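# Slide the door fully open using a Stretch robot

## Task

Move the sliding door to its fully open position so that it remains open without the robot holding it. Nothing else in the room may be moved from its starting place. The door must not bang hard into either end of its travel, and the robot must not topple or finish leaning.

## Robot and tools

Robot: a Hello Robot Stretch 4, about 1.6 m tall. It has an omni-wheel base (rim at most 0.23 m from the base origin), a lift on a vertical mast, one arm that telescopes forward, a three-joint wrist and a two-finger gripper. There is only one arm, so every command addresses that single arm.

Frames: the base frame sits on the floor below the base centre, with x ahead, y to the left and z up. hand_pose reports, in this frame, a point between the fingers about 0.015 m back from the tips. It is approximate. With all wrist joints at zero the hand axes line up with the base axes. The odometry frame is the base frame as it was when the scene began.

execute_actions: argument "actions" is a list holding one action or none. An empty list only reports state and images. An action may contain "base", "joints" or both, plus optional "pace" and "contact_limits". Alternatively it contains only "end_of_arm". Motions in one action start together and may finish at different times.
- base: exactly one key, and each is a relative offset from where the base last measured itself, not a pose. translate_m moves straight ahead (+) or back (-) in metres, -2 to 2. strafe_m moves sideways in metres, left +, -2 to 2. rotate_rad turns in place in radians, counter-clockwise from above +, -3.2 to 3.2.
- joints: a single object keyed by joint name, each value an absolute target, not an offset. lift_m 0 to 1.2 (m); arm_m 0 to 0.55 (m of extension); wrist_yaw_rad -1.134 to 4.276 (0 ahead, + to the left, 3.14 tucked back, above 3.4 the arm may obstruct); wrist_pitch_rad -1.117 to 4.259 (0 level, 1.57 pointing down); wrist_roll_rad -1.117 to 4.259 (0 keeps the fingers level, + turns clockwise seen from behind); gripper_m 0 to 0.08 (finger gap in m). Targets past a range are clipped and reported; other bad values or unknown keys reject the whole call.
- pace: "slow", "default", "fast" or "max" (default if absent). Base top speeds are 0.1/0.3/0.4/0.6 m/s and 1/2/3/4 rad/s; with the lift above 0.2 these shrink, down to 0.3 m/s and 1 rad/s at 1.2.
- contact_limits: only {"arm_m": value}, 0 (gentlest) to 0.75 (firmest), default 0.5. The arm halts with a contact stop when it pushes harder.
- end_of_arm: "enable_torque" restarts any wrist or gripper motor that has shut itself off.
A joint or the base omitted from an action may keep pushing toward its previous target. No action lasts beyond 15 s. "cameras" picks images: head_camera, head_left_camera, head_right_camera, wrist_camera or "all"; omitted or null gives all, [] gives none. At the start, lift_m 0.4 with wrist_yaw_rad 0 in one action unfolds the wrist.

wait: "seconds" 0 to 10; nothing new is commanded, and it returns state and images.

zoom_image: "camera" plus "region" [x0, y0, x1, y1] in pixels of that camera's latest full image, top-left origin, at most 504 by 504.

finished_scene: "scene" is the current scene's number. It ends the scene irreversibly and reports success, so the door must already be open and staying open.

Result lines: base_status and joint_status give how each commanded motion ended: "done"; "off_target" (stopped short, may still push); "contact_stop_at_<key>" (blocked; that part goes slack); "limit_stop_at_<name>" (built-in limit, e.g. tilt or own_body); "time_out"; "torque_fault" (motor went limp until enable_torque). A stop reported in one call cancels later calls in that reply. on_its_own describes things not commanded in this call; "held at" is the target being held. lidar_m has 12 distances in m, 30-degree sectors counter-clockwise from straight ahead (4th left, 7th behind, 10th right); "-" is nothing seen or closer than 0.25 m. wrist_depth_mm is a 7x7 grid of depths, 100 to 2000 mm, from top-left. base_odometry counts wheel turns (slip counts as travel); heading + left. If turned_by_wheels and turned_by_imu differ by over about 0.1 rad, the base likely hit something or slipped. base_tilt is in degrees, forward and right positive, with a fixed offset up to 1.5. motor_effort is percent of maximum, peak in brackets; for wheel_0/1/2 positive turns the base right. During a grip, gripper_m reads above the command and effort departs from 0.

Cameras: head_camera on the mast top looks ahead and down (turn the base to look around); the two head fisheyes look more steeply down and show the base and arm; wrist_camera looks along the fingers, fingertips near the bottom. Calibration values are given per camera with small errors.

Cautions: move the door gently, ideally at "slow" pace with a low arm contact limit, and stop before either end so it does not bang. Avoid steady hard pushes or pulls with a high gripper, which can tip the robot; over 6 degrees of lean triggers limit_stop_at_tilt and freezes lift, arm and wheels. Avoid pressing the gripper into things with base or arm moves, which causes wrist torque faults. Tilting the gripper up while rolled can cause limit_stop_at_own_body. Do not bump other objects, and release the door so it stays open unaided.

Each tool is called after "Emit:" as name(argument=value, ...) on one line, values as JSON.

## Session

Emit:
execute_actions(actions=[])

Scene clock: 0.00 s.
base_odometry: x=+0.000 y=+0.000 heading=+0.000 (m, m, rad; odometry frame)
turned_by_wheels: +0.000 (rad since the last result)
turned_by_imu: +0.000 (rad since the last result)
base_tilt: forward=+0.4 right=+0.8 (deg)
lidar_m: 0.88 1.06 1.15 2.32 1.39 0.81 0.69 0.79 1.01 1.44 1.45 0.95
base_status: not commanded
joint_positions: lift_m=+0.121 arm_m=+0.001 wrist_yaw_rad=+3.198 wrist_pitch_rad=-0.001 wrist_roll_rad=+0.013 gripper_m=+0.040
joint_status: not commanded
motor_effort: lift_m=+19 arm_m=-1 wrist_yaw_rad=+0 wrist_pitch_rad=-7 wrist_roll_rad=-1 gripper_m=-1 wheel_0=+0 wheel_1=+0 wheel_2=+0 (%)
hand_pose: x=-0.0451 y=+0.0752 z=+0.2998 quat_wxyz=(-0.028, +0.000, +0.007, +1.000) (m; base frame)
wrist_depth_mm: - 129 820 842 878 904 931 / - 116 148 842 878 917 946 / - 122 159 854 891 917 931 / 132 132 831 866 891 917 946 / 854 878 831 842 904 946 960 / 831 854 831 854 139 931 960 / 223 - 421 732 - - 732
pictures: head_camera, head_left_camera, head_right_camera, wrist_camera
Images, in order (width x height): head_camera 420x560, head_left_camera 420x672, head_right_camera 420x672, wrist_camera 616x392.

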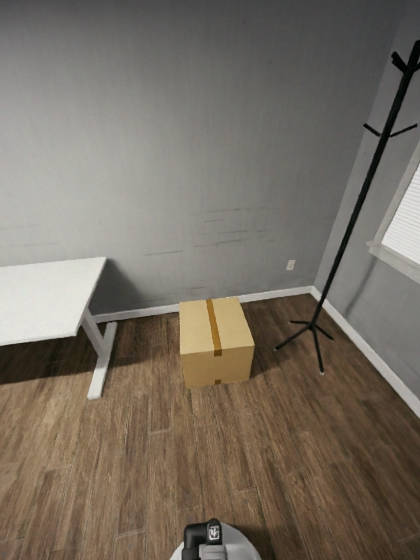

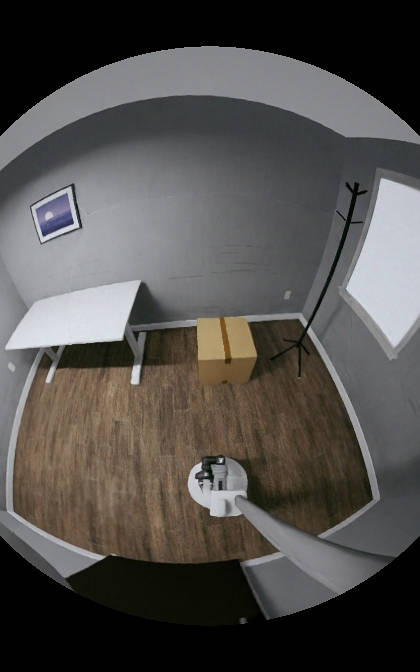

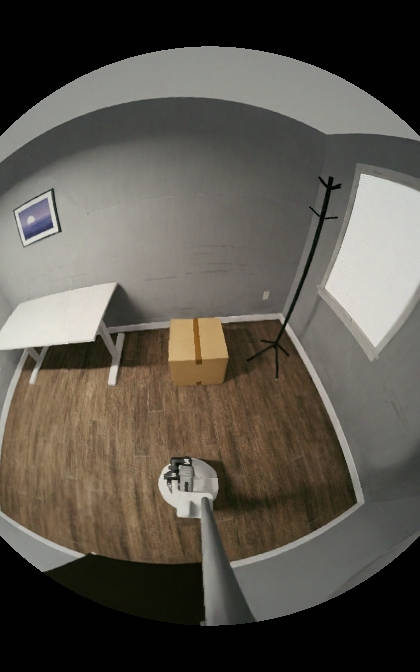

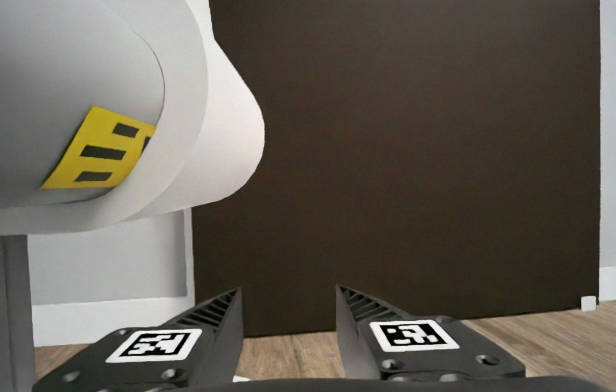

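Emit:
execute_actions(actions=[{"base":{"rotate_rad":-2.99},"joints":{"lift_m":0.8,"wrist_yaw_rad":0,"gripper_m":0.08}}])

Scene clock: 3.73 s.
base_odometry: x=+0.000 y=+0.000 heading=-2.990 (m, m, rad; odometry frame)
turned_by_wheels: -2.990 (rad since the last result)
turned_by_imu: -2.945 (rad since the last result)
base_tilt: forward=+0.4 right=+0.7 (deg)
lidar_m: 0.65 0.85 1.17 1.43 1.36 0.91 0.88 1.07 1.35 2.31 1.05 0.77
base_status: done
joint_positions: lift_m=+0.800 arm_m=+0.001 wrist_yaw_rad=+0.000 wrist_pitch_rad=-0.001 wrist_roll_rad=+0.013 gripper_m=+0.080
joint_status: all done
motor_effort: lift_m=+23(24) arm_m=-2(1) wrist_yaw_rad=-1(5) wrist_pitch_rad=-6(8) wrist_roll_rad=+2(1) gripper_m=+1(2) wheel_0=+0(8) wheel_1=-1(9) wheel_2=-1(6) (%)
hand_pose: x=+0.3849 y=-0.0874 z=+0.9780 quat_wxyz=(+1.000, +0.007, +0.000, +0.000) (m; base frame)
wrist_depth_mm: 549 554 492 500 500 504 504 / 549 554 496 500 504 512 508 / 559 559 500 500 508 508 508 / 559 564 496 504 508 508 521 / 564 569 504 504 512 517 517 / 569 564 504 508 163 517 525 / - 116 517 512 330 - -
pictures: head_camera, head_left_camera, head_right_camera, wrist_camera
camera_calibration (this result's frames):
wrist_camera: T_world_to_cam=[[-0.0457321, -0.998195, -0.0389289, -0.0385532], [-0.0404846, 0.0407896, -0.998347, 1.04273], [0.998133, -0.0440805, -0.0422769, -0.191667], [0, 0, 0, 1]] pos_world=[0.231761, -0.089465, 1.03141]
Images, in order (width x height): head_camera 420x560, head_left_camera 420x672, head_right_camera 420x672, wrist_camera 616x392.

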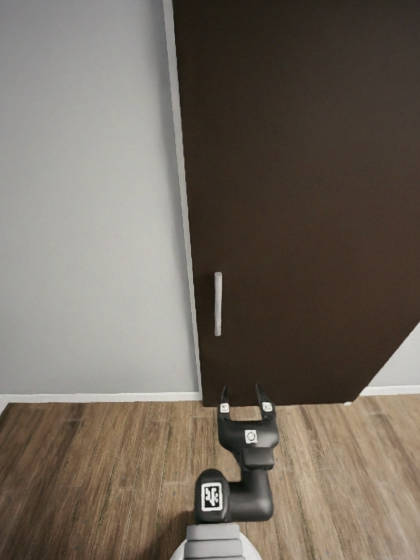

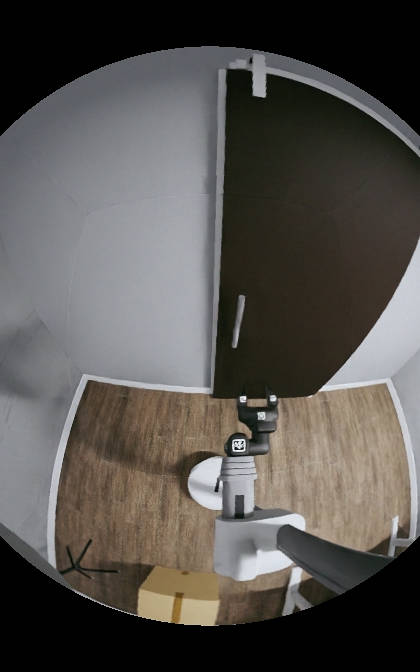

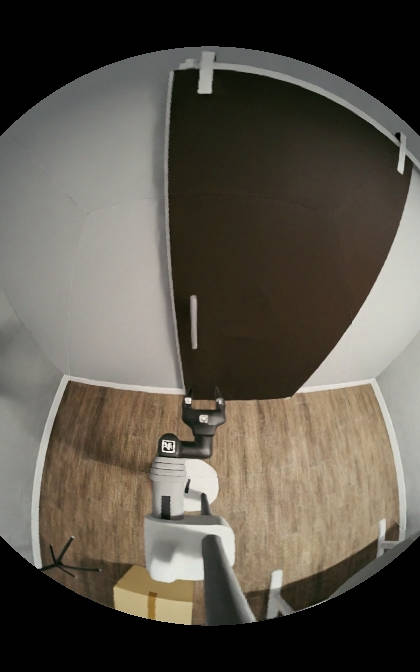

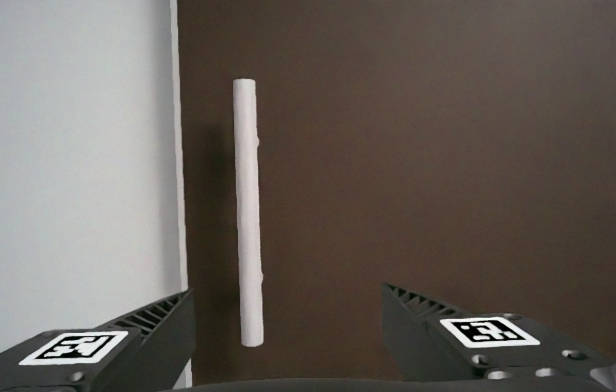

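Emit:
execute_actions(actions=[{"base":{"strafe_m":0.048},"joints":{"arm_m":0.3},"contact_limits":{"arm_m":0.2}}], cameras=["head_camera","wrist_camera"])

Emit:
execute_actions(actions=[{"base":{"strafe_m":-0.45},"pace":"slow"}])

Scene clock: 6.37 s.
base_odometry: x=+0.007 y=-0.047 heading=-2.990 (m, m, rad; odometry frame)
turned_by_wheels: +0.000 (rad since the last result)
turned_by_imu: +0.000 (rad since the last result)
base_tilt: forward=+0.5 right=+0.8 (deg)
lidar_m: 0.67 0.83 1.16 1.38 1.31 0.89 0.88 1.08 1.35 2.36 1.04 0.76
base_status: done
joint_positions: lift_m=+0.800 arm_m=+0.299 wrist_yaw_rad=+0.000 wrist_pitch_rad=-0.001 wrist_roll_rad=+0.013 gripper_m=+0.080
joint_status: all done
motor_effort: lift_m=+23(23) arm_m=+5(4) wrist_yaw_rad=+1(1) wrist_pitch_rad=-6(8) wrist_roll_rad=-1(2) gripper_m=+1(1) wheel_0=-1(8) wheel_1=+0(7) wheel_2=+0(0) (%)
contact_limits: arm_m 0.2
hand_pose: x=+0.6827 y=-0.0874 z=+0.9780 quat_wxyz=(+1.000, +0.007, +0.000, +0.000) (m; base frame)
wrist_depth_mm: 264 204 204 142 208 210 211 / 267 205 206 143 209 211 211 / 268 206 207 143 210 213 213 / 270 209 209 144 211 213 214 / 271 210 211 144 213 216 216 / 274 211 212 145 163 216 218 / - 117 213 146 180 - -
pictures: head_camera, wrist_camera
camera_calibration (this result's frames):
wrist_camera: T_world_to_cam=[[-0.0456628, -0.998198, -0.0389319, -0.0249646], [-0.0404244, 0.040787, -0.99835, 1.05476], [0.998139, -0.0440137, -0.042214, -0.488958], [0, 0, 0, 1]] pos_world=[0.529547, -0.089461, 1.03141]
Images, in order (width x height): head_camera 420x560, wrist_camera 616x392.

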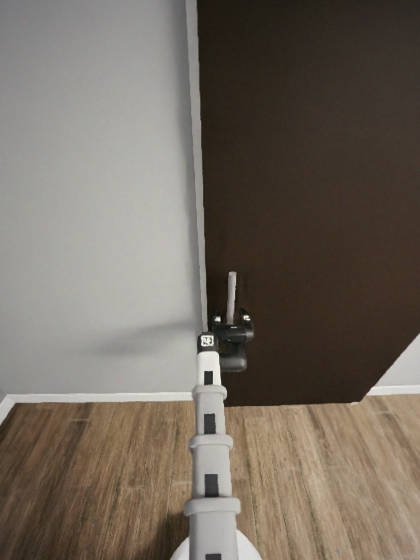

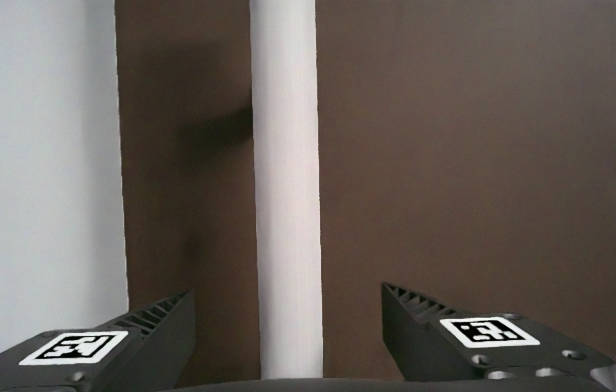

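Scene clock: 12.00 s.
base_odometry: x=-0.061 y=+0.397 heading=-2.990 (m, m, rad; odometry frame)
turned_by_wheels: +0.000 (rad since the last result)
turned_by_imu: +0.014 (rad since the last result)
base_tilt: forward=+0.4 right=+0.6 (deg)
lidar_m: 0.66 0.88 1.17 1.83 1.68 0.98 0.94 0.98 1.39 1.90 1.01 0.75
base_status: done
joint_positions: lift_m=+0.800 arm_m=+0.299 wrist_yaw_rad=+0.001 wrist_pitch_rad=-0.001 wrist_roll_rad=+0.013 gripper_m=+0.080
joint_status: not commanded
motor_effort: lift_m=+23(23) arm_m=+5(5) wrist_yaw_rad=-3(74) wrist_pitch_rad=-9(8) wrist_roll_rad=+2(0) gripper_m=+0(1) wheel_0=+1(32) wheel_1=+1(4) wheel_2=+2(9) (%)
hand_pose: x=+0.6828 y=-0.0872 z=+0.9780 quat_wxyz=(+1.000, +0.007, +0.000, +0.001) (m; base frame)
wrist_depth_mm: - 191 127 193 194 194 195 / - 193 128 195 195 196 196 / - 195 128 196 196 198 197 / - 196 129 198 198 198 200 / - 198 131 200 200 200 200 / - 198 132 201 163 202 202 / - 117 133 201 173 - -
pictures: head_camera, head_left_camera, head_right_camera, wrist_camera
camera_calibration (this result's frames):
wrist_camera: T_world_to_cam=[[-0.044792, -0.998237, -0.0389312, -0.0253728], [-0.0404488, 0.0407506, -0.99835, 1.05478], [0.998177, -0.0431434, -0.0422028, -0.489022], [0, 0, 0, 1]] pos_world=[0.529658, -0.0894091, 1.03141]
Images, in order (width x height): head_camera 420x560, head_left_camera 420x672, head_right_camera 420x672, wrist_camera 616x392.

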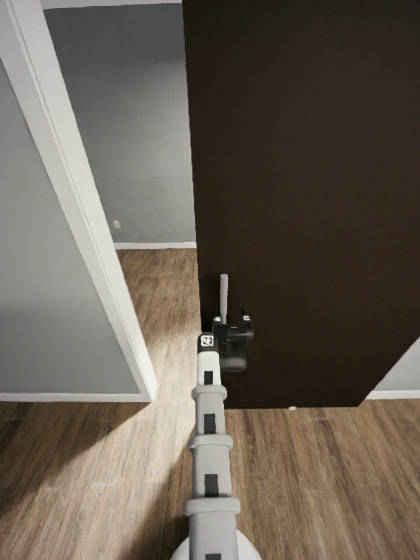

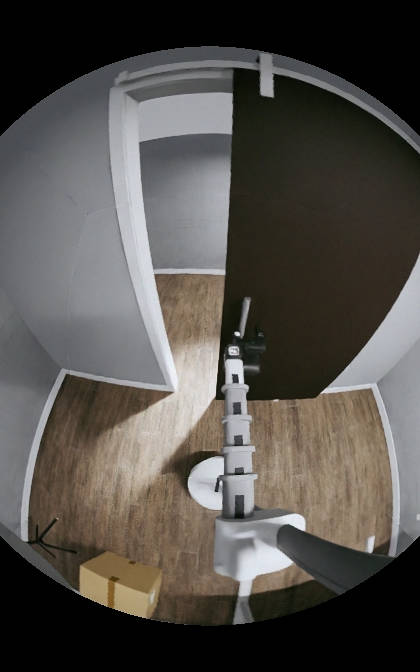

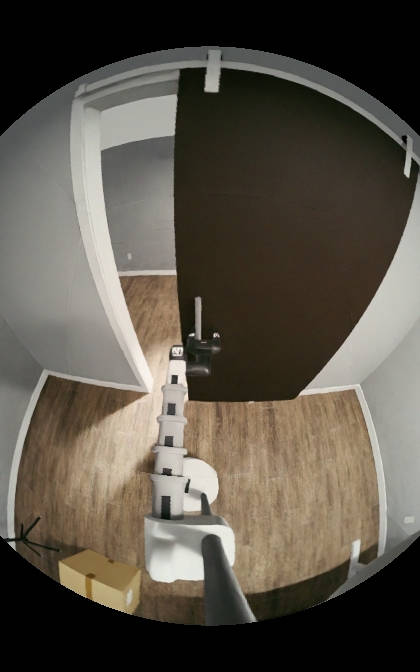

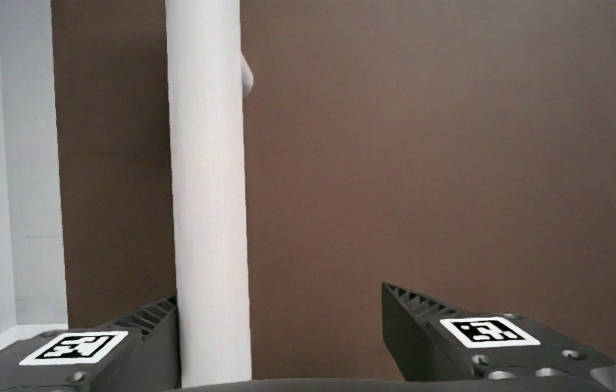

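Emit:
execute_actions(actions=[{"base":{"strafe_m":-0.45},"joints":{"arm_m":0.285},"pace":"slow"}])

Scene clock: 17.80 s.
base_odometry: x=-0.130 y=+0.842 heading=-2.990 (m, m, rad; odometry frame)
turned_by_wheels: +0.000 (rad since the last result)
turned_by_imu: +0.008 (rad since the last result)
base_tilt: forward=+0.4 right=+0.7 (deg)
lidar_m: 0.65 1.18 1.16 2.27 1.29 0.97 0.95 1.00 1.46 1.47 0.96 0.72
base_status: done
joint_positions: lift_m=+0.800 arm_m=+0.285 wrist_yaw_rad=+0.000 wrist_pitch_rad=-0.001 wrist_roll_rad=+0.013 gripper_m=+0.080
joint_status: all done
motor_effort: lift_m=+23(23) arm_m=+0(8) wrist_yaw_rad=-1(72) wrist_pitch_rad=-7(7) wrist_roll_rad=+2(1) gripper_m=+0(0) wheel_0=+1(28) wheel_1=+0(9) wheel_2=+1(17) (%)
hand_pose: x=+0.6686 y=-0.0874 z=+0.9780 quat_wxyz=(+1.000, +0.007, +0.000, +0.000) (m; base frame)
wrist_depth_mm: - 187 122 189 189 189 189 / - 189 123 190 190 190 190 / - 190 124 191 191 191 192 / - 191 125 192 192 193 194 / - 193 125 194 194 194 195 / - 194 126 195 163 196 196 / - 117 128 197 170 - -
pictures: head_camera, head_left_camera, head_right_camera, wrist_camera
camera_calibration (this result's frames):
wrist_camera: T_world_to_cam=[[-0.0454726, -0.998207, -0.0389341, -0.0256956], [-0.0403793, 0.0407792, -0.998352, 1.05418], [0.998149, -0.0438256, -0.0421612, -0.47488], [0, 0, 0, 1]] pos_world=[0.5154, -0.0894498, 1.03142]
Images, in order (width x height): head_camera 420x560, head_left_camera 420x672, head_right_camera 420x672, wrist_camera 616x392.

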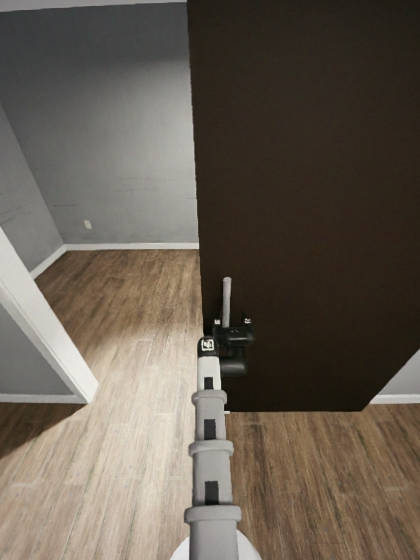

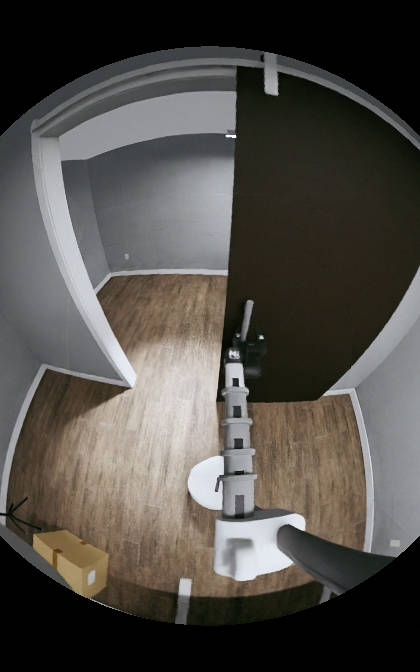

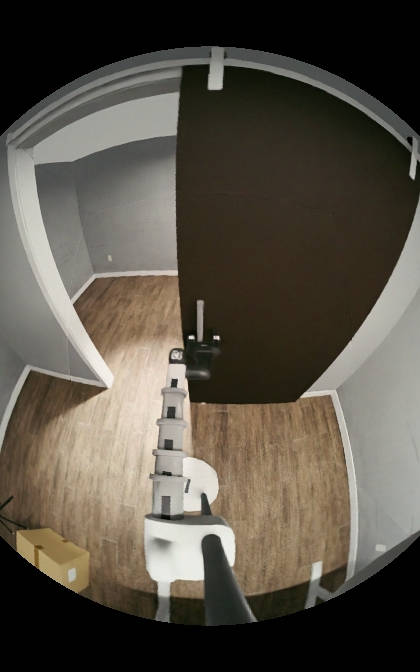

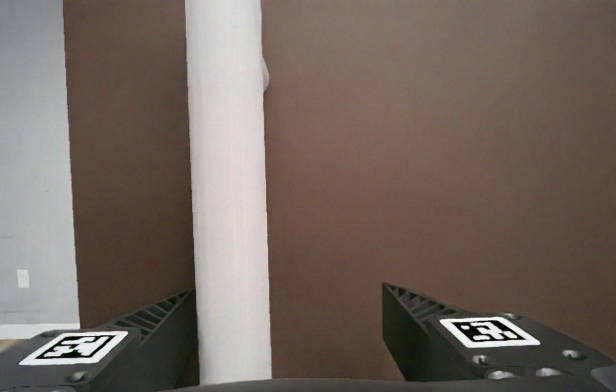

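Emit:
execute_actions(actions=[{"base":{"strafe_m":-0.065},"pace":"slow"}])

Scene clock: 19.73 s.
base_odometry: x=-0.140 y=+0.906 heading=-2.989 (m, m, rad; odometry frame)
turned_by_wheels: +0.000 (rad since the last result)
turned_by_imu: +0.002 (rad since the last result)
base_tilt: forward=+0.4 right=+0.6 (deg)
lidar_m: 0.63 1.24 1.18 2.34 1.28 0.98 0.95 1.00 1.45 1.40 0.97 0.70
base_status: done
joint_positions: lift_m=+0.800 arm_m=+0.285 wrist_yaw_rad=+0.000 wrist_pitch_rad=-0.001 wrist_roll_rad=+0.013 gripper_m=+0.080
joint_status: not commanded
motor_effort: lift_m=+23(23) arm_m=+1(2) wrist_yaw_rad=-2(66) wrist_pitch_rad=-7(8) wrist_roll_rad=+0(1) gripper_m=+0(0) wheel_0=+1(28) wheel_1=-1(9) wheel_2=+1(7) (%)
hand_pose: x=+0.6683 y=-0.0873 z=+0.9780 quat_wxyz=(+1.000, +0.007, +0.000, +0.000) (m; base frame)
wrist_depth_mm: - 185 185 119 185 186 187 / - 186 187 120 187 188 187 / - 188 189 121 189 189 189 / - 190 190 122 190 190 191 / - 191 192 123 191 191 191 / - 191 193 125 163 192 193 / - 117 194 126 169 - -
pictures: head_camera, head_left_camera, head_right_camera, wrist_camera
camera_calibration (this result's frames):
wrist_camera: T_world_to_cam=[[-0.0454632, -0.998207, -0.0389425, -0.0257029], [-0.0401876, 0.0407788, -0.99836, 1.05409], [0.998157, -0.0438236, -0.0419694, -0.474823], [0, 0, 0, 1]] pos_world=[0.51514, -0.0894497, 1.03143]
Images, in order (width x height): head_camera 420x560, head_left_camera 420x672, head_right_camera 420x672, wrist_camera 616x392.

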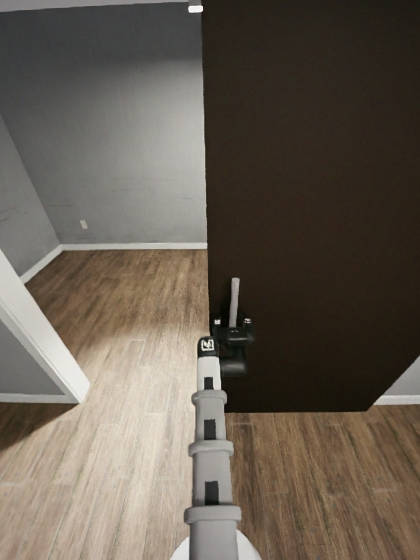

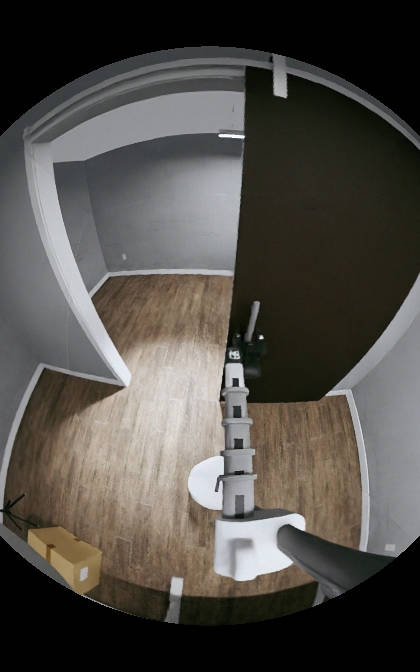

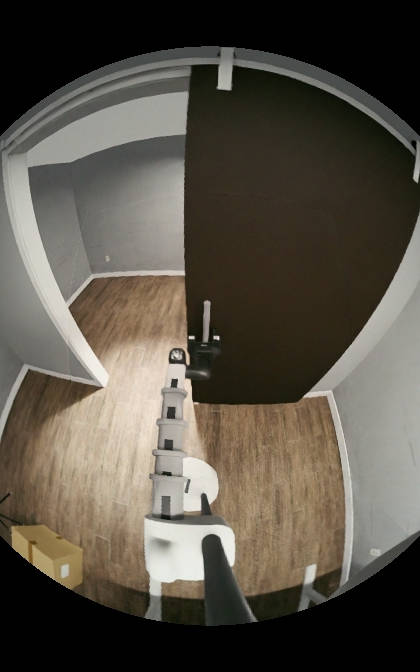

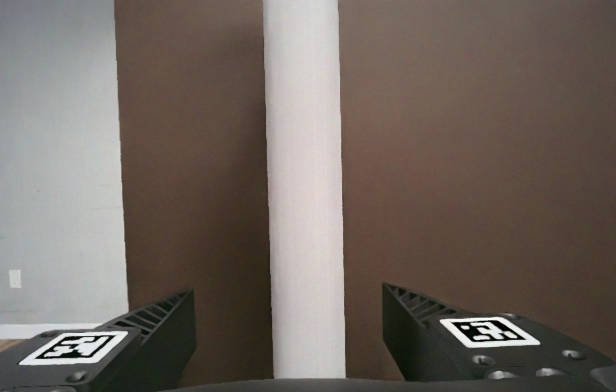

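Door drew itself into the end position.

Emit:
finished_scene(scene=1)

The scene is finished: the task was done.


## Next scene

The same job, from a new start.

Emit:
execute_actions(actions=[])

Scene clock: 0.00 s.
base_odometry: x=+0.000 y=+0.000 heading=+0.000 (m, m, rad; odometry frame)
turned_by_wheels: +0.000 (rad since the last result)
turned_by_imu: +0.000 (rad since the last result)
base_tilt: forward=+0.5 right=+0.7 (deg)
lidar_m: 0.99 0.95 0.82 1.12 1.83 1.31 0.86 0.81 0.84 1.22 1.86 1.73
base_status: not commanded
joint_positions: lift_m=+0.232 arm_m=+0.001 wrist_yaw_rad=+3.161 wrist_pitch_rad=-0.001 wrist_roll_rad=+0.013 gripper_m=+0.040
joint_status: not commanded
motor_effort: lift_m=+19 arm_m=-1 wrist_yaw_rad=+1 wrist_pitch_rad=-6 wrist_roll_rad=+1 gripper_m=-1 wheel_0=+0 wheel_1=+0 wheel_2=+0 (%)
hand_pose: x=-0.0421 y=+0.0832 z=+0.4106 quat_wxyz=(-0.010, +0.000, +0.007, +1.000) (m; base frame)
wrist_depth_mm: - 132 1008 1182 1430 1708 1576 / - 124 237 1229 1397 1756 1576 / - 133 196 1205 1397 1661 1618 / 121 134 976 1229 1464 1661 1661 / 798 891 1008 1205 1430 1661 1618 / 798 878 960 1182 140 1308 1308 / 798 - 150 976 - - 991
pictures: head_camera, head_left_camera, head_right_camera, wrist_camera
camera_calibration (this result's frames):
wrist_camera: T_world_to_cam=[[0.0262049, 0.998898, -0.0389292, -0.0730333], [0.0412324, -0.0399895, -0.998349, 0.46218], [-0.998806, 0.0245565, -0.0422349, 0.128295], [0, 0, 0, 1]] pos_world=[0.110999, 0.0882847, 0.463993]
Images, in order (width x height): head_camera 420x560, head_left_camera 420x672, head_right_camera 420x672, wrist_camera 616x392.

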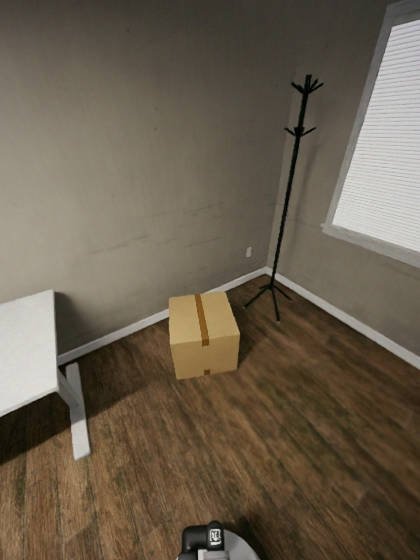

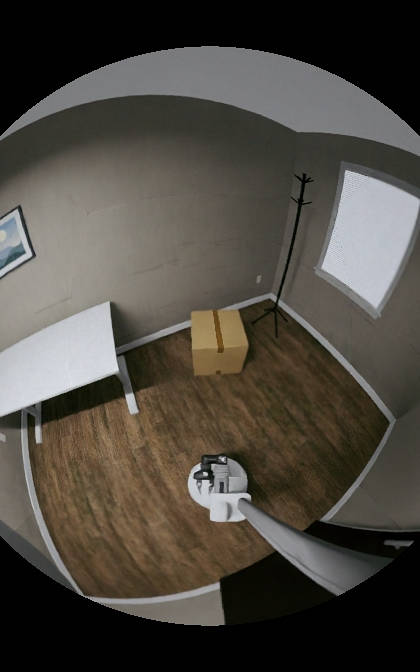

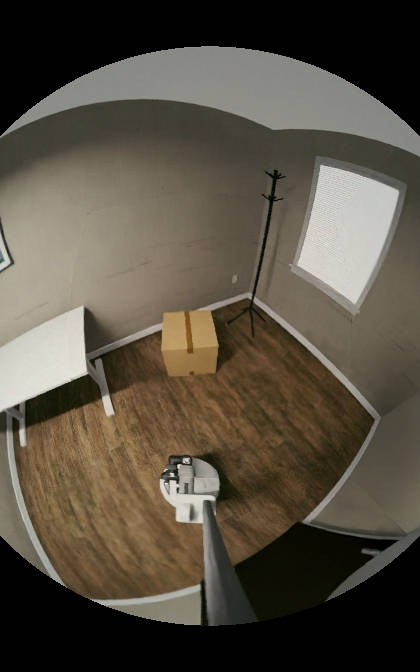

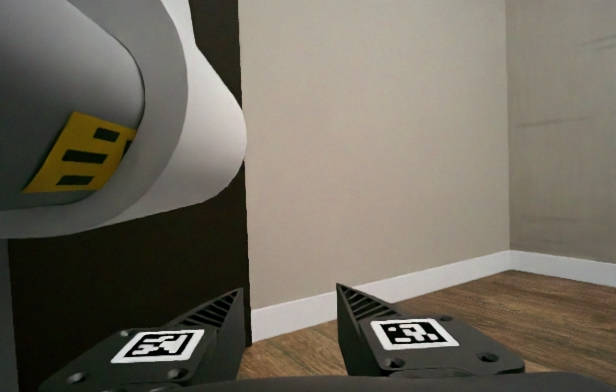

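Emit:
execute_actions(actions=[{"base":{"rotate_rad":-2.6},"joints":{"lift_m":0.8,"wrist_yaw_rad":0,"gripper_m":0.08}}], cameras=[])

Emit:
execute_actions(actions=[{"base":{"strafe_m":0.4}}])

Scene clock: 3.57 s.
base_odometry: x=+0.000 y=+0.000 heading=-2.600 (m, m, rad; odometry frame)
turned_by_wheels: -2.600 (rad since the last result)
turned_by_imu: -2.561 (rad since the last result)
base_tilt: forward=+0.4 right=+0.7 (deg)
lidar_m: 0.79 0.83 1.29 1.85 1.72 0.97 0.89 0.84 1.19 1.82 1.24 0.85
base_status: done
joint_positions: lift_m=+0.800 arm_m=+0.001 wrist_yaw_rad=+0.000 wrist_pitch_rad=-0.001 wrist_roll_rad=+0.013 gripper_m=+0.080
joint_status: all done
motor_effort: lift_m=+24(25) arm_m=-1(1) wrist_yaw_rad=+0(8) wrist_pitch_rad=-7(7) wrist_roll_rad=+1(0) gripper_m=+1(3) wheel_0=-1(7) wheel_1=-2(6) wheel_2=-2(7) (%)
hand_pose: x=+0.3850 y=-0.0874 z=+0.9780 quat_wxyz=(+1.000, +0.007, +0.000, +0.000) (m; base frame)
wrist_depth_mm: 574 580 585 597 591 603 661 / 585 585 591 591 597 609 661 / 585 585 591 603 597 609 668 / 585 597 597 609 615 615 676 / 591 597 603 609 615 615 676 / 591 609 603 615 164 621 683 / - 115 615 615 382 - -
pictures: none
No camera images: the call's "cameras" was empty. Leave "cameras" out to get every camera's image.

Scene clock: 6.23 s.
base_odometry: x=+0.206 y=-0.343 heading=-2.600 (m, m, rad; odometry frame)
turned_by_wheels: +0.000 (rad since the last result)
turned_by_imu: +0.000 (rad since the last result)
base_tilt: forward=+0.4 right=+0.8 (deg)
lidar_m: 0.74 0.91 1.28 1.44 1.41 0.82 0.85 1.01 1.19 2.22 1.15 0.84
base_status: done
joint_positions: lift_m=+0.800 arm_m=+0.001 wrist_yaw_rad=+0.000 wrist_pitch_rad=-0.001 wrist_roll_rad=+0.013 gripper_m=+0.080
joint_status: not commanded
motor_effort: lift_m=+23(23) arm_m=-1(1) wrist_yaw_rad=+0(0) wrist_pitch_rad=-7(7) wrist_roll_rad=+0(3) gripper_m=+1(1) wheel_0=+1(9) wheel_1=+0(10) wheel_2=-1(1) (%)
hand_pose: x=+0.3849 y=-0.0874 z=+0.9780 quat_wxyz=(+1.000, +0.007, +0.000, +0.000) (m; base frame)
wrist_depth_mm: 640 634 591 597 603 597 615 / 634 640 597 597 603 609 615 / 640 647 597 603 609 615 615 / 640 654 603 609 615 627 627 / 647 654 597 609 621 621 621 / 654 661 609 621 165 621 634 / - 114 615 621 384 - -
pictures: head_camera, head_left_camera, head_right_camera, wrist_camera
camera_calibration (this result's frames):
wrist_camera: T_world_to_cam=[[-0.0457906, -0.998192, -0.0389242, -0.0385455], [-0.0404484, 0.0407859, -0.998349, 1.04279], [0.998132, -0.0441406, -0.0422429, -0.191692], [0, 0, 0, 1]] pos_world=[0.231748, -0.0894682, 1.03147]
Images, in order (width x height): head_camera 420x560, head_left_camera 420x672, head_right_camera 420x672, wrist_camera 616x392.

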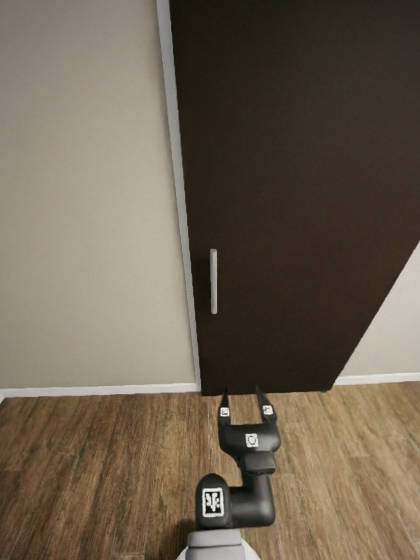

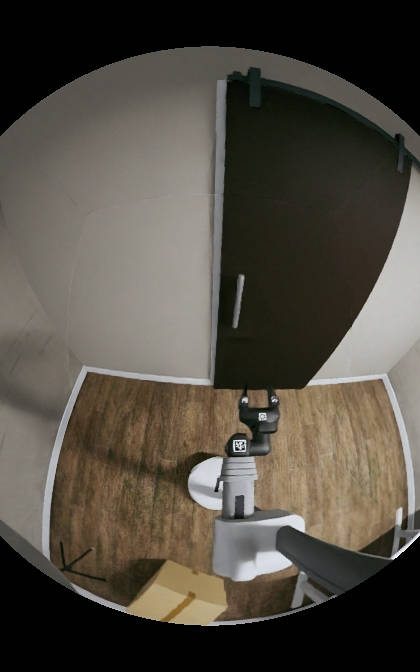

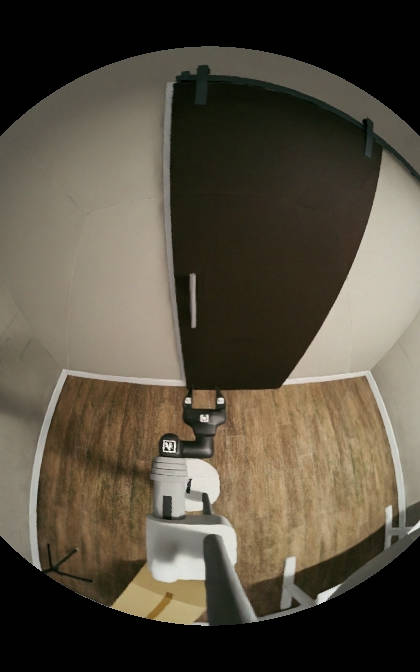

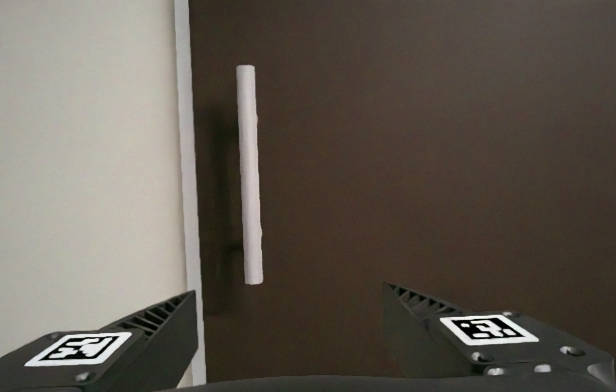

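Emit:
execute_actions(actions=[{"base":{"strafe_m":0.058},"joints":{"arm_m":0.4,"lift_m":0.85},"contact_limits":{"arm_m":0.2}}], cameras=["wrist_camera"])

Emit:
execute_actions(actions=[{"base":{"strafe_m":-0.82},"pace":"slow"}])

Scene clock: 8.97 s.
base_odometry: x=+0.236 y=-0.393 heading=-2.600 (m, m, rad; odometry frame)
turned_by_wheels: +0.000 (rad since the last result)
turned_by_imu: +0.000 (rad since the last result)
base_tilt: forward=+0.4 right=+0.7 (deg)
lidar_m: 0.76 0.93 1.28 1.42 1.47 0.79 0.81 1.05 1.15 2.29 1.17 0.85
base_status: done
joint_positions: lift_m=+0.850 arm_m=+0.399 wrist_yaw_rad=+0.000 wrist_pitch_rad=-0.001 wrist_roll_rad=+0.013 gripper_m=+0.080
joint_status: all done
motor_effort: lift_m=+24(25) arm_m=+5(5) wrist_yaw_rad=+1(1) wrist_pitch_rad=-7(7) wrist_roll_rad=+1(3) gripper_m=+1(1) wheel_0=+2(8) wheel_1=+0(10) wheel_2=-1(0) (%)
contact_limits: arm_m 0.2
hand_pose: x=+0.7827 y=-0.0874 z=+1.0280 quat_wxyz=(+1.000, +0.007, +0.000, +0.000) (m; base frame)
wrist_depth_mm: 257 206 206 142 211 211 213 / 258 206 208 144 212 213 215 / 260 208 210 145 213 216 217 / 264 210 211 147 215 217 218 / 263 253 213 148 216 218 221 / 266 213 214 148 165 220 221 / - 114 215 148 183 - -
pictures: wrist_camera
camera_calibration (this result's frames):
wrist_camera: T_world_to_cam=[[-0.0456423, -0.998199, -0.0389259, -0.0184713], [-0.0404232, 0.0407801, -0.99835, 1.10871], [0.99814, -0.0439935, -0.0422117, -0.586641], [0, 0, 0, 1]] pos_world=[0.629524, -0.0894595, 1.08139]
Images, in order (width x height): wrist_camera 616x392.

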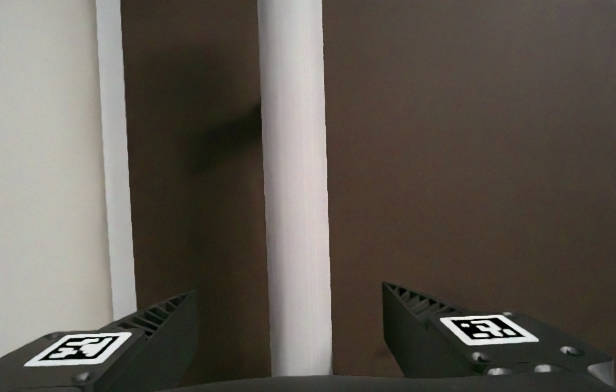

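action 0: "base": strafe_m = -0.82 would last too long for one action: at the pace "slow" strafe_m can be at most 0.78 in either direction: name a faster pace, or command the rest in another action

Emit:
execute_actions(actions=[{"base":{"strafe_m":-0.78},"pace":"slow"}], cameras=[])

Emit:
execute_actions(actions=[{"base":{"strafe_m":-0.08},"pace":"slow"}])

Scene clock: 18.17 s.
base_odometry: x=-0.167 y=+0.275 heading=-2.599 (m, m, rad; odometry frame)
turned_by_wheels: +0.001 (rad since the last result)
turned_by_imu: +0.016 (rad since the last result)
base_tilt: forward=+0.3 right=+0.6 (deg)
lidar_m: 0.74 1.15 1.26 2.19 1.20 1.13 0.79 0.84 1.21 1.50 1.15 0.82
base_status: done
joint_positions: lift_m=+0.850 arm_m=+0.399 wrist_yaw_rad=+0.006 wrist_pitch_rad=-0.001 wrist_roll_rad=+0.013 gripper_m=+0.080
joint_status: not commanded
on_its_own: wrist_yaw_rad is at rest, and its effort (-16) is outside its rest range (-13 to +13)
motor_effort: lift_m=+23(23) arm_m=+5(5) wrist_yaw_rad=-16(56) wrist_pitch_rad=-7(8) wrist_roll_rad=+3(2) gripper_m=+0(1) wheel_0=+11(28) wheel_1=+4(7) wheel_2=+2(9) (%)
hand_pose: x=+0.7833 y=-0.0861 z=+1.0280 quat_wxyz=(+1.000, +0.007, +0.000, +0.003) (m; base frame)
wrist_depth_mm: - 189 124 189 190 191 190 / - 190 124 191 191 191 192 / - 191 125 192 193 193 193 / - 192 125 193 194 194 194 / - 194 126 195 196 196 196 / - 195 128 196 164 197 198 / - 115 129 198 172 - -
pictures: none
No camera images: the call's "cameras" was empty. Leave "cameras" out to get every camera's image.

Scene clock: 20.10 s.
base_odometry: x=-0.208 y=+0.344 heading=-2.597 (m, m, rad; odometry frame)
turned_by_wheels: +0.001 (rad since the last result)
turned_by_imu: +0.003 (rad since the last result)
base_tilt: forward=+0.3 right=+0.6 (deg)
lidar_m: 0.74 1.17 1.28 2.26 1.25 1.20 0.81 0.85 1.23 1.41 1.11 0.82
base_status: done
joint_positions: lift_m=+0.850 arm_m=+0.399 wrist_yaw_rad=+0.007 wrist_pitch_rad=-0.001 wrist_roll_rad=+0.013 gripper_m=+0.080
joint_status: not commanded
on_its_own: wrist_yaw_rad is at rest, and its effort (-17) is outside its rest range (-13 to +13)
motor_effort: lift_m=+23(24) arm_m=+5(5) wrist_yaw_rad=-17(34) wrist_pitch_rad=-7(7) wrist_roll_rad=+1(2) gripper_m=+0(0) wheel_0=+12(23) wheel_1=+4(1) wheel_2=+1(5) (%)
hand_pose: x=+0.7833 y=-0.0860 z=+1.0280 quat_wxyz=(+1.000, +0.007, +0.000, +0.003) (m; base frame)
wrist_depth_mm: - 186 122 187 187 187 187 / - 187 122 187 188 188 189 / - 189 123 189 190 190 189 / - 190 123 191 191 191 192 / - 191 124 192 193 193 193 / - 193 125 194 164 194 195 / - 115 126 195 171 - -
pictures: head_camera, head_left_camera, head_right_camera, wrist_camera
camera_calibration (this result's frames):
wrist_camera: T_world_to_cam=[[-0.039175, -0.998474, -0.0389213, -0.022161], [-0.0407287, 0.0405144, -0.998349, 1.10888], [0.998402, -0.037525, -0.0422537, -0.586786], [0, 0, 0, 1]] pos_world=[0.630144, -0.0890719, 1.08139]
Images, in order (width x height): head_camera 420x560, head_left_camera 420x672, head_right_camera 420x672, wrist_camera 616x392.

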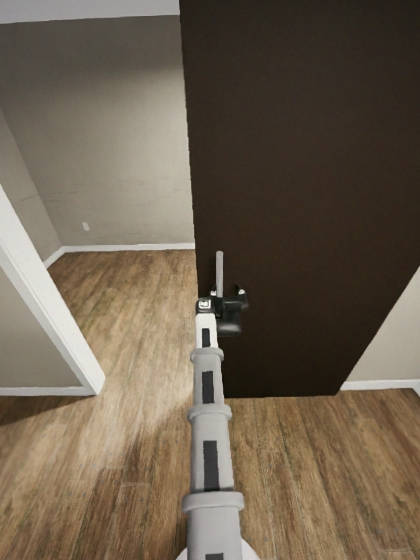

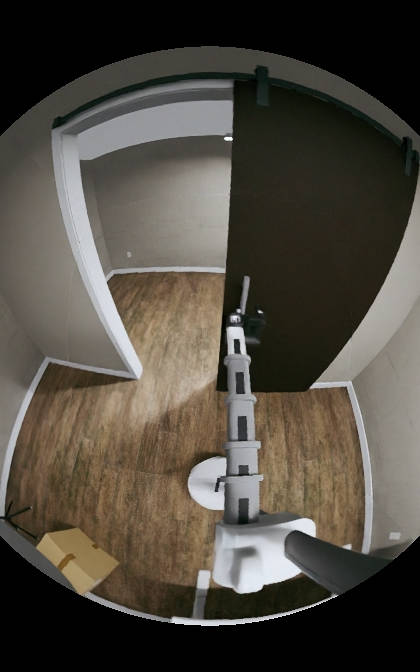

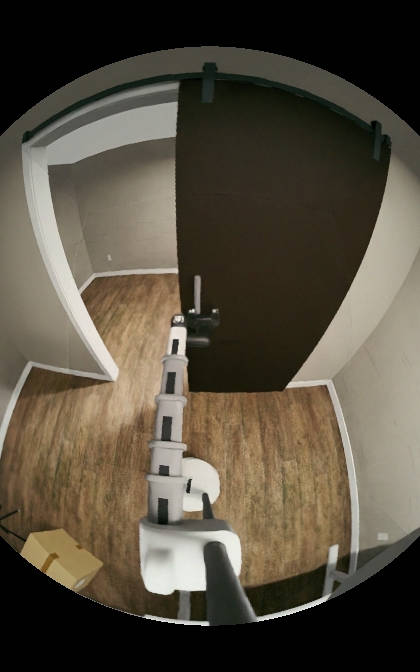

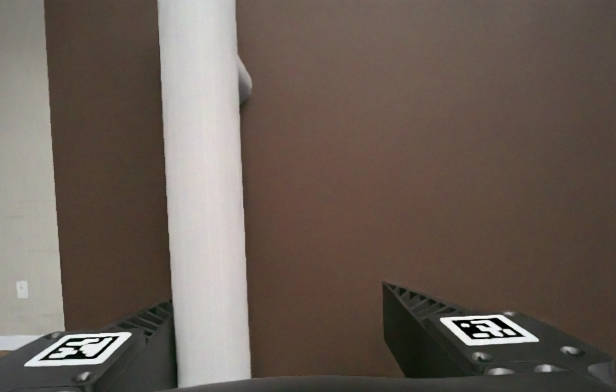

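Emit:
execute_actions(actions=[{"base":{"strafe_m":-0.05},"pace":"slow"}], cameras=["wrist_camera","head_right_camera"])

Scene clock: 21.97 s.
base_odometry: x=-0.233 y=+0.386 heading=-2.595 (m, m, rad; odometry frame)
turned_by_wheels: +0.003 (rad since the last result)
turned_by_imu: +0.004 (rad since the last result)
base_tilt: forward=+0.4 right=+0.7 (deg)
lidar_m: 0.73 1.22 1.27 2.32 1.27 0.84 0.81 0.89 1.22 1.37 1.14 0.82
base_status: done
joint_positions: lift_m=+0.850 arm_m=+0.399 wrist_yaw_rad=+0.014 wrist_pitch_rad=-0.001 wrist_roll_rad=+0.013 gripper_m=+0.080
joint_status: not commanded
on_its_own: wrist_yaw_rad is at rest, and its effort (-40) is outside its rest range (-13 to +13)
motor_effort: lift_m=+24(24) arm_m=+5(5) wrist_yaw_rad=-40(39) wrist_pitch_rad=-7(7) wrist_roll_rad=+2(3) gripper_m=+0(0) wheel_0=+20(24) wheel_1=+7(6) wheel_2=+6(5) (%)
hand_pose: x=+0.7839 y=-0.0845 z=+1.0279 quat_wxyz=(+1.000, +0.007, +0.000, +0.007) (m; base frame)
wrist_depth_mm: - 186 121 184 184 183 183 / - 187 121 186 186 185 185 / - 188 121 186 186 186 186 / - 190 122 189 188 187 188 / - 191 122 190 189 189 188 / - 193 123 191 165 190 190 / - 114 124 193 170 - -
pictures: head_right_camera, wrist_camera
camera_calibration (this result's frames):
wrist_camera: T_world_to_cam=[[-0.0322235, -0.998723, -0.0389198, -0.0261252], [-0.0410231, 0.0402288, -0.998348, 1.10905], [0.998638, -0.0305737, -0.042267, -0.586913], [0, 0, 0, 1]] pos_world=[0.630768, -0.0886515, 1.08139]
Images, in order (width x height): head_right_camera 420x672, wrist_camera 616x392.

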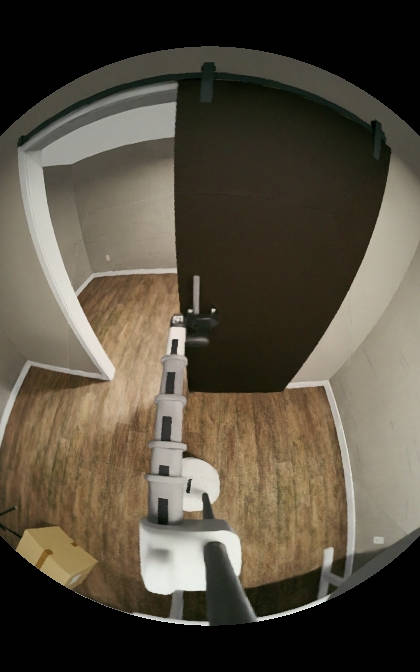

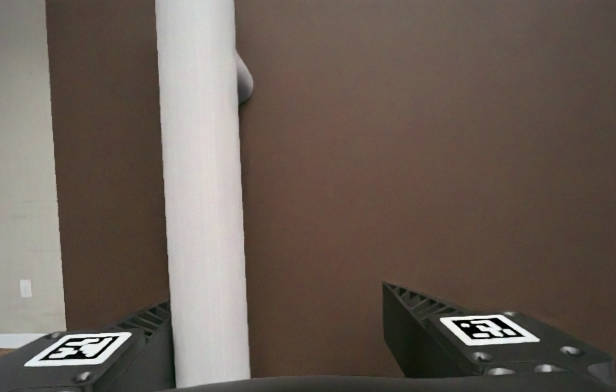

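At the stop, probably; release and see whether it stays.

Emit:
execute_actions(actions=[{"base":{"strafe_m":0.04},"pace":"slow"}], cameras=["wrist_camera"])

Emit:
wait(seconds=2)

Scene clock: 23.70 s.
base_odometry: x=-0.213 y=+0.352 heading=-2.595 (m, m, rad; odometry frame)
turned_by_wheels: +0.000 (rad since the last result)
turned_by_imu: +0.000 (rad since the last result)
base_tilt: forward=+0.4 right=+0.7 (deg)
lidar_m: 0.75 1.19 1.30 2.27 1.23 1.19 0.81 0.87 1.22 1.41 1.14 0.83
base_status: done
joint_positions: lift_m=+0.850 arm_m=+0.399 wrist_yaw_rad=+0.000 wrist_pitch_rad=-0.001 wrist_roll_rad=+0.013 gripper_m=+0.080
joint_status: not commanded
motor_effort: lift_m=+24(23) arm_m=+5(5) wrist_yaw_rad=-1(38) wrist_pitch_rad=-7(6) wrist_roll_rad=+0(1) gripper_m=+0(0) wheel_0=-2(17) wheel_1=+2(11) wheel_2=-1(6) (%)
hand_pose: x=+0.7828 y=-0.0874 z=+1.0279 quat_wxyz=(+1.000, +0.007, +0.000, +0.000) (m; base frame)
wrist_depth_mm: - 186 186 121 187 188 189 / - 187 187 122 189 190 190 / - 188 189 122 190 191 191 / - 190 190 123 191 193 193 / - 191 191 124 193 193 194 / - 192 193 125 164 195 196 / - 114 195 127 171 - -
pictures: wrist_camera
camera_calibration (this result's frames):
wrist_camera: T_world_to_cam=[[-0.0455101, -0.998205, -0.0389225, -0.0185479], [-0.0405001, 0.0407745, -0.998347, 1.10875], [0.998143, -0.0438585, -0.0422831, -0.586617], [0, 0, 0, 1]] pos_world=[0.629588, -0.0894514, 1.08139]
Images, in order (width x height): wrist_camera 616x392.

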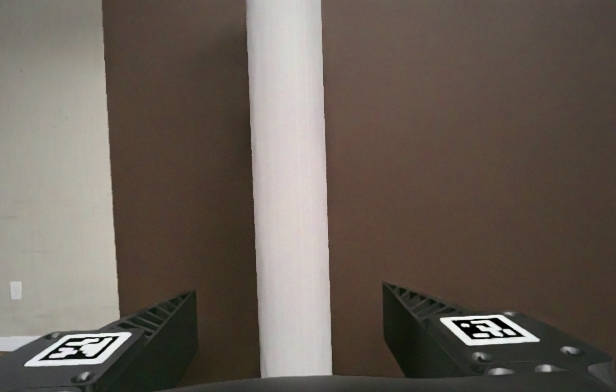

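Scene clock: 25.70 s.
base_odometry: x=-0.213 y=+0.352 heading=-2.595 (m, m, rad; odometry frame)
turned_by_wheels: +0.000 (rad since the last result)
turned_by_imu: +0.000 (rad since the last result)
base_tilt: forward=+0.4 right=+0.8 (deg)
lidar_m: 0.73 1.18 1.29 2.26 1.25 1.19 0.81 0.88 1.24 1.42 1.13 0.82
base_status: done
joint_positions: lift_m=+0.850 arm_m=+0.399 wrist_yaw_rad=+0.000 wrist_pitch_rad=-0.001 wrist_roll_rad=+0.013 gripper_m=+0.080
joint_status: not commanded
motor_effort: lift_m=+23(23) arm_m=+5(5) wrist_yaw_rad=+0(38) wrist_pitch_rad=-8(6) wrist_roll_rad=+2(1) gripper_m=+0(0) wheel_0=-2(17) wheel_1=+3(11) wheel_2=+0(6) (%)
hand_pose: x=+0.7828 y=-0.0874 z=+1.0279 quat_wxyz=(+1.000, +0.007, +0.000, +0.000) (m; base frame)
wrist_depth_mm: - 186 186 121 187 189 189 / - 187 187 122 189 189 190 / - 189 189 123 191 190 192 / - 190 191 123 192 192 193 / - 191 192 124 193 193 195 / - 191 193 125 165 195 196 / - 115 195 127 171 - -
wait: 2.00 s; at rest by 0.27 s
pictures: head_camera, head_left_camera, head_right_camera, wrist_camera
camera_calibration (this result's frames):
wrist_camera: T_world_to_cam=[[-0.0455113, -0.998205, -0.0389225, -0.0185472], [-0.0405002, 0.0407746, -0.998347, 1.10875], [0.998143, -0.0438597, -0.0422832, -0.586617], [0, 0, 0, 1]] pos_world=[0.629587, -0.0894515, 1.08139]
Images, in order (width x height): head_camera 420x560, head_left_camera 420x672, head_right_camera 420x672, wrist_camera 616x392.

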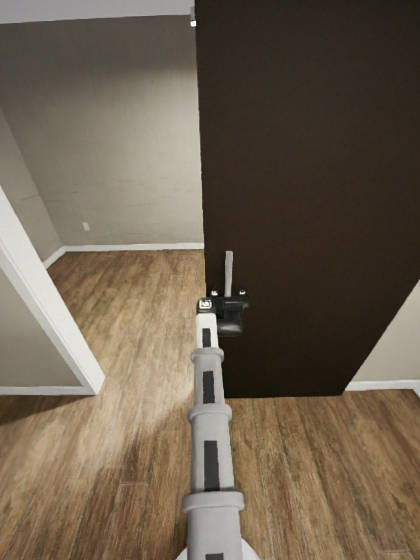

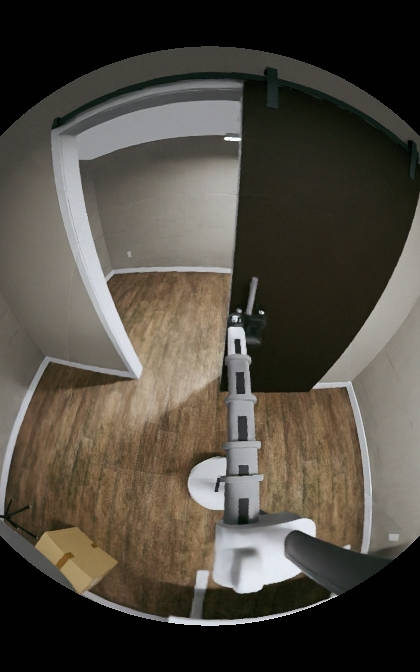

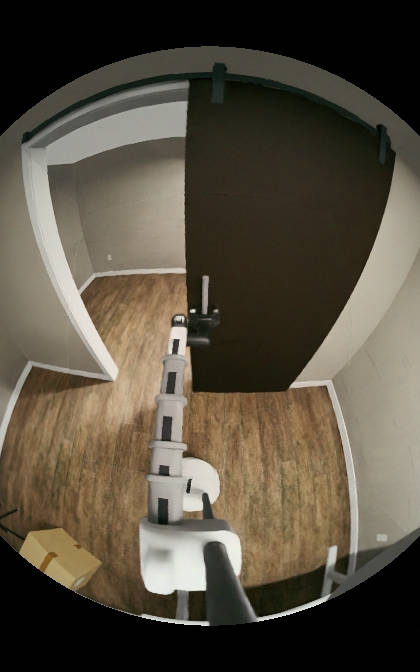

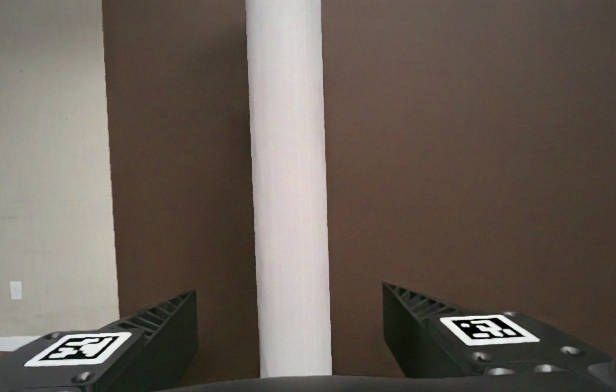

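Emit:
finished_scene(scene=2)

The scene is finished: the task was done.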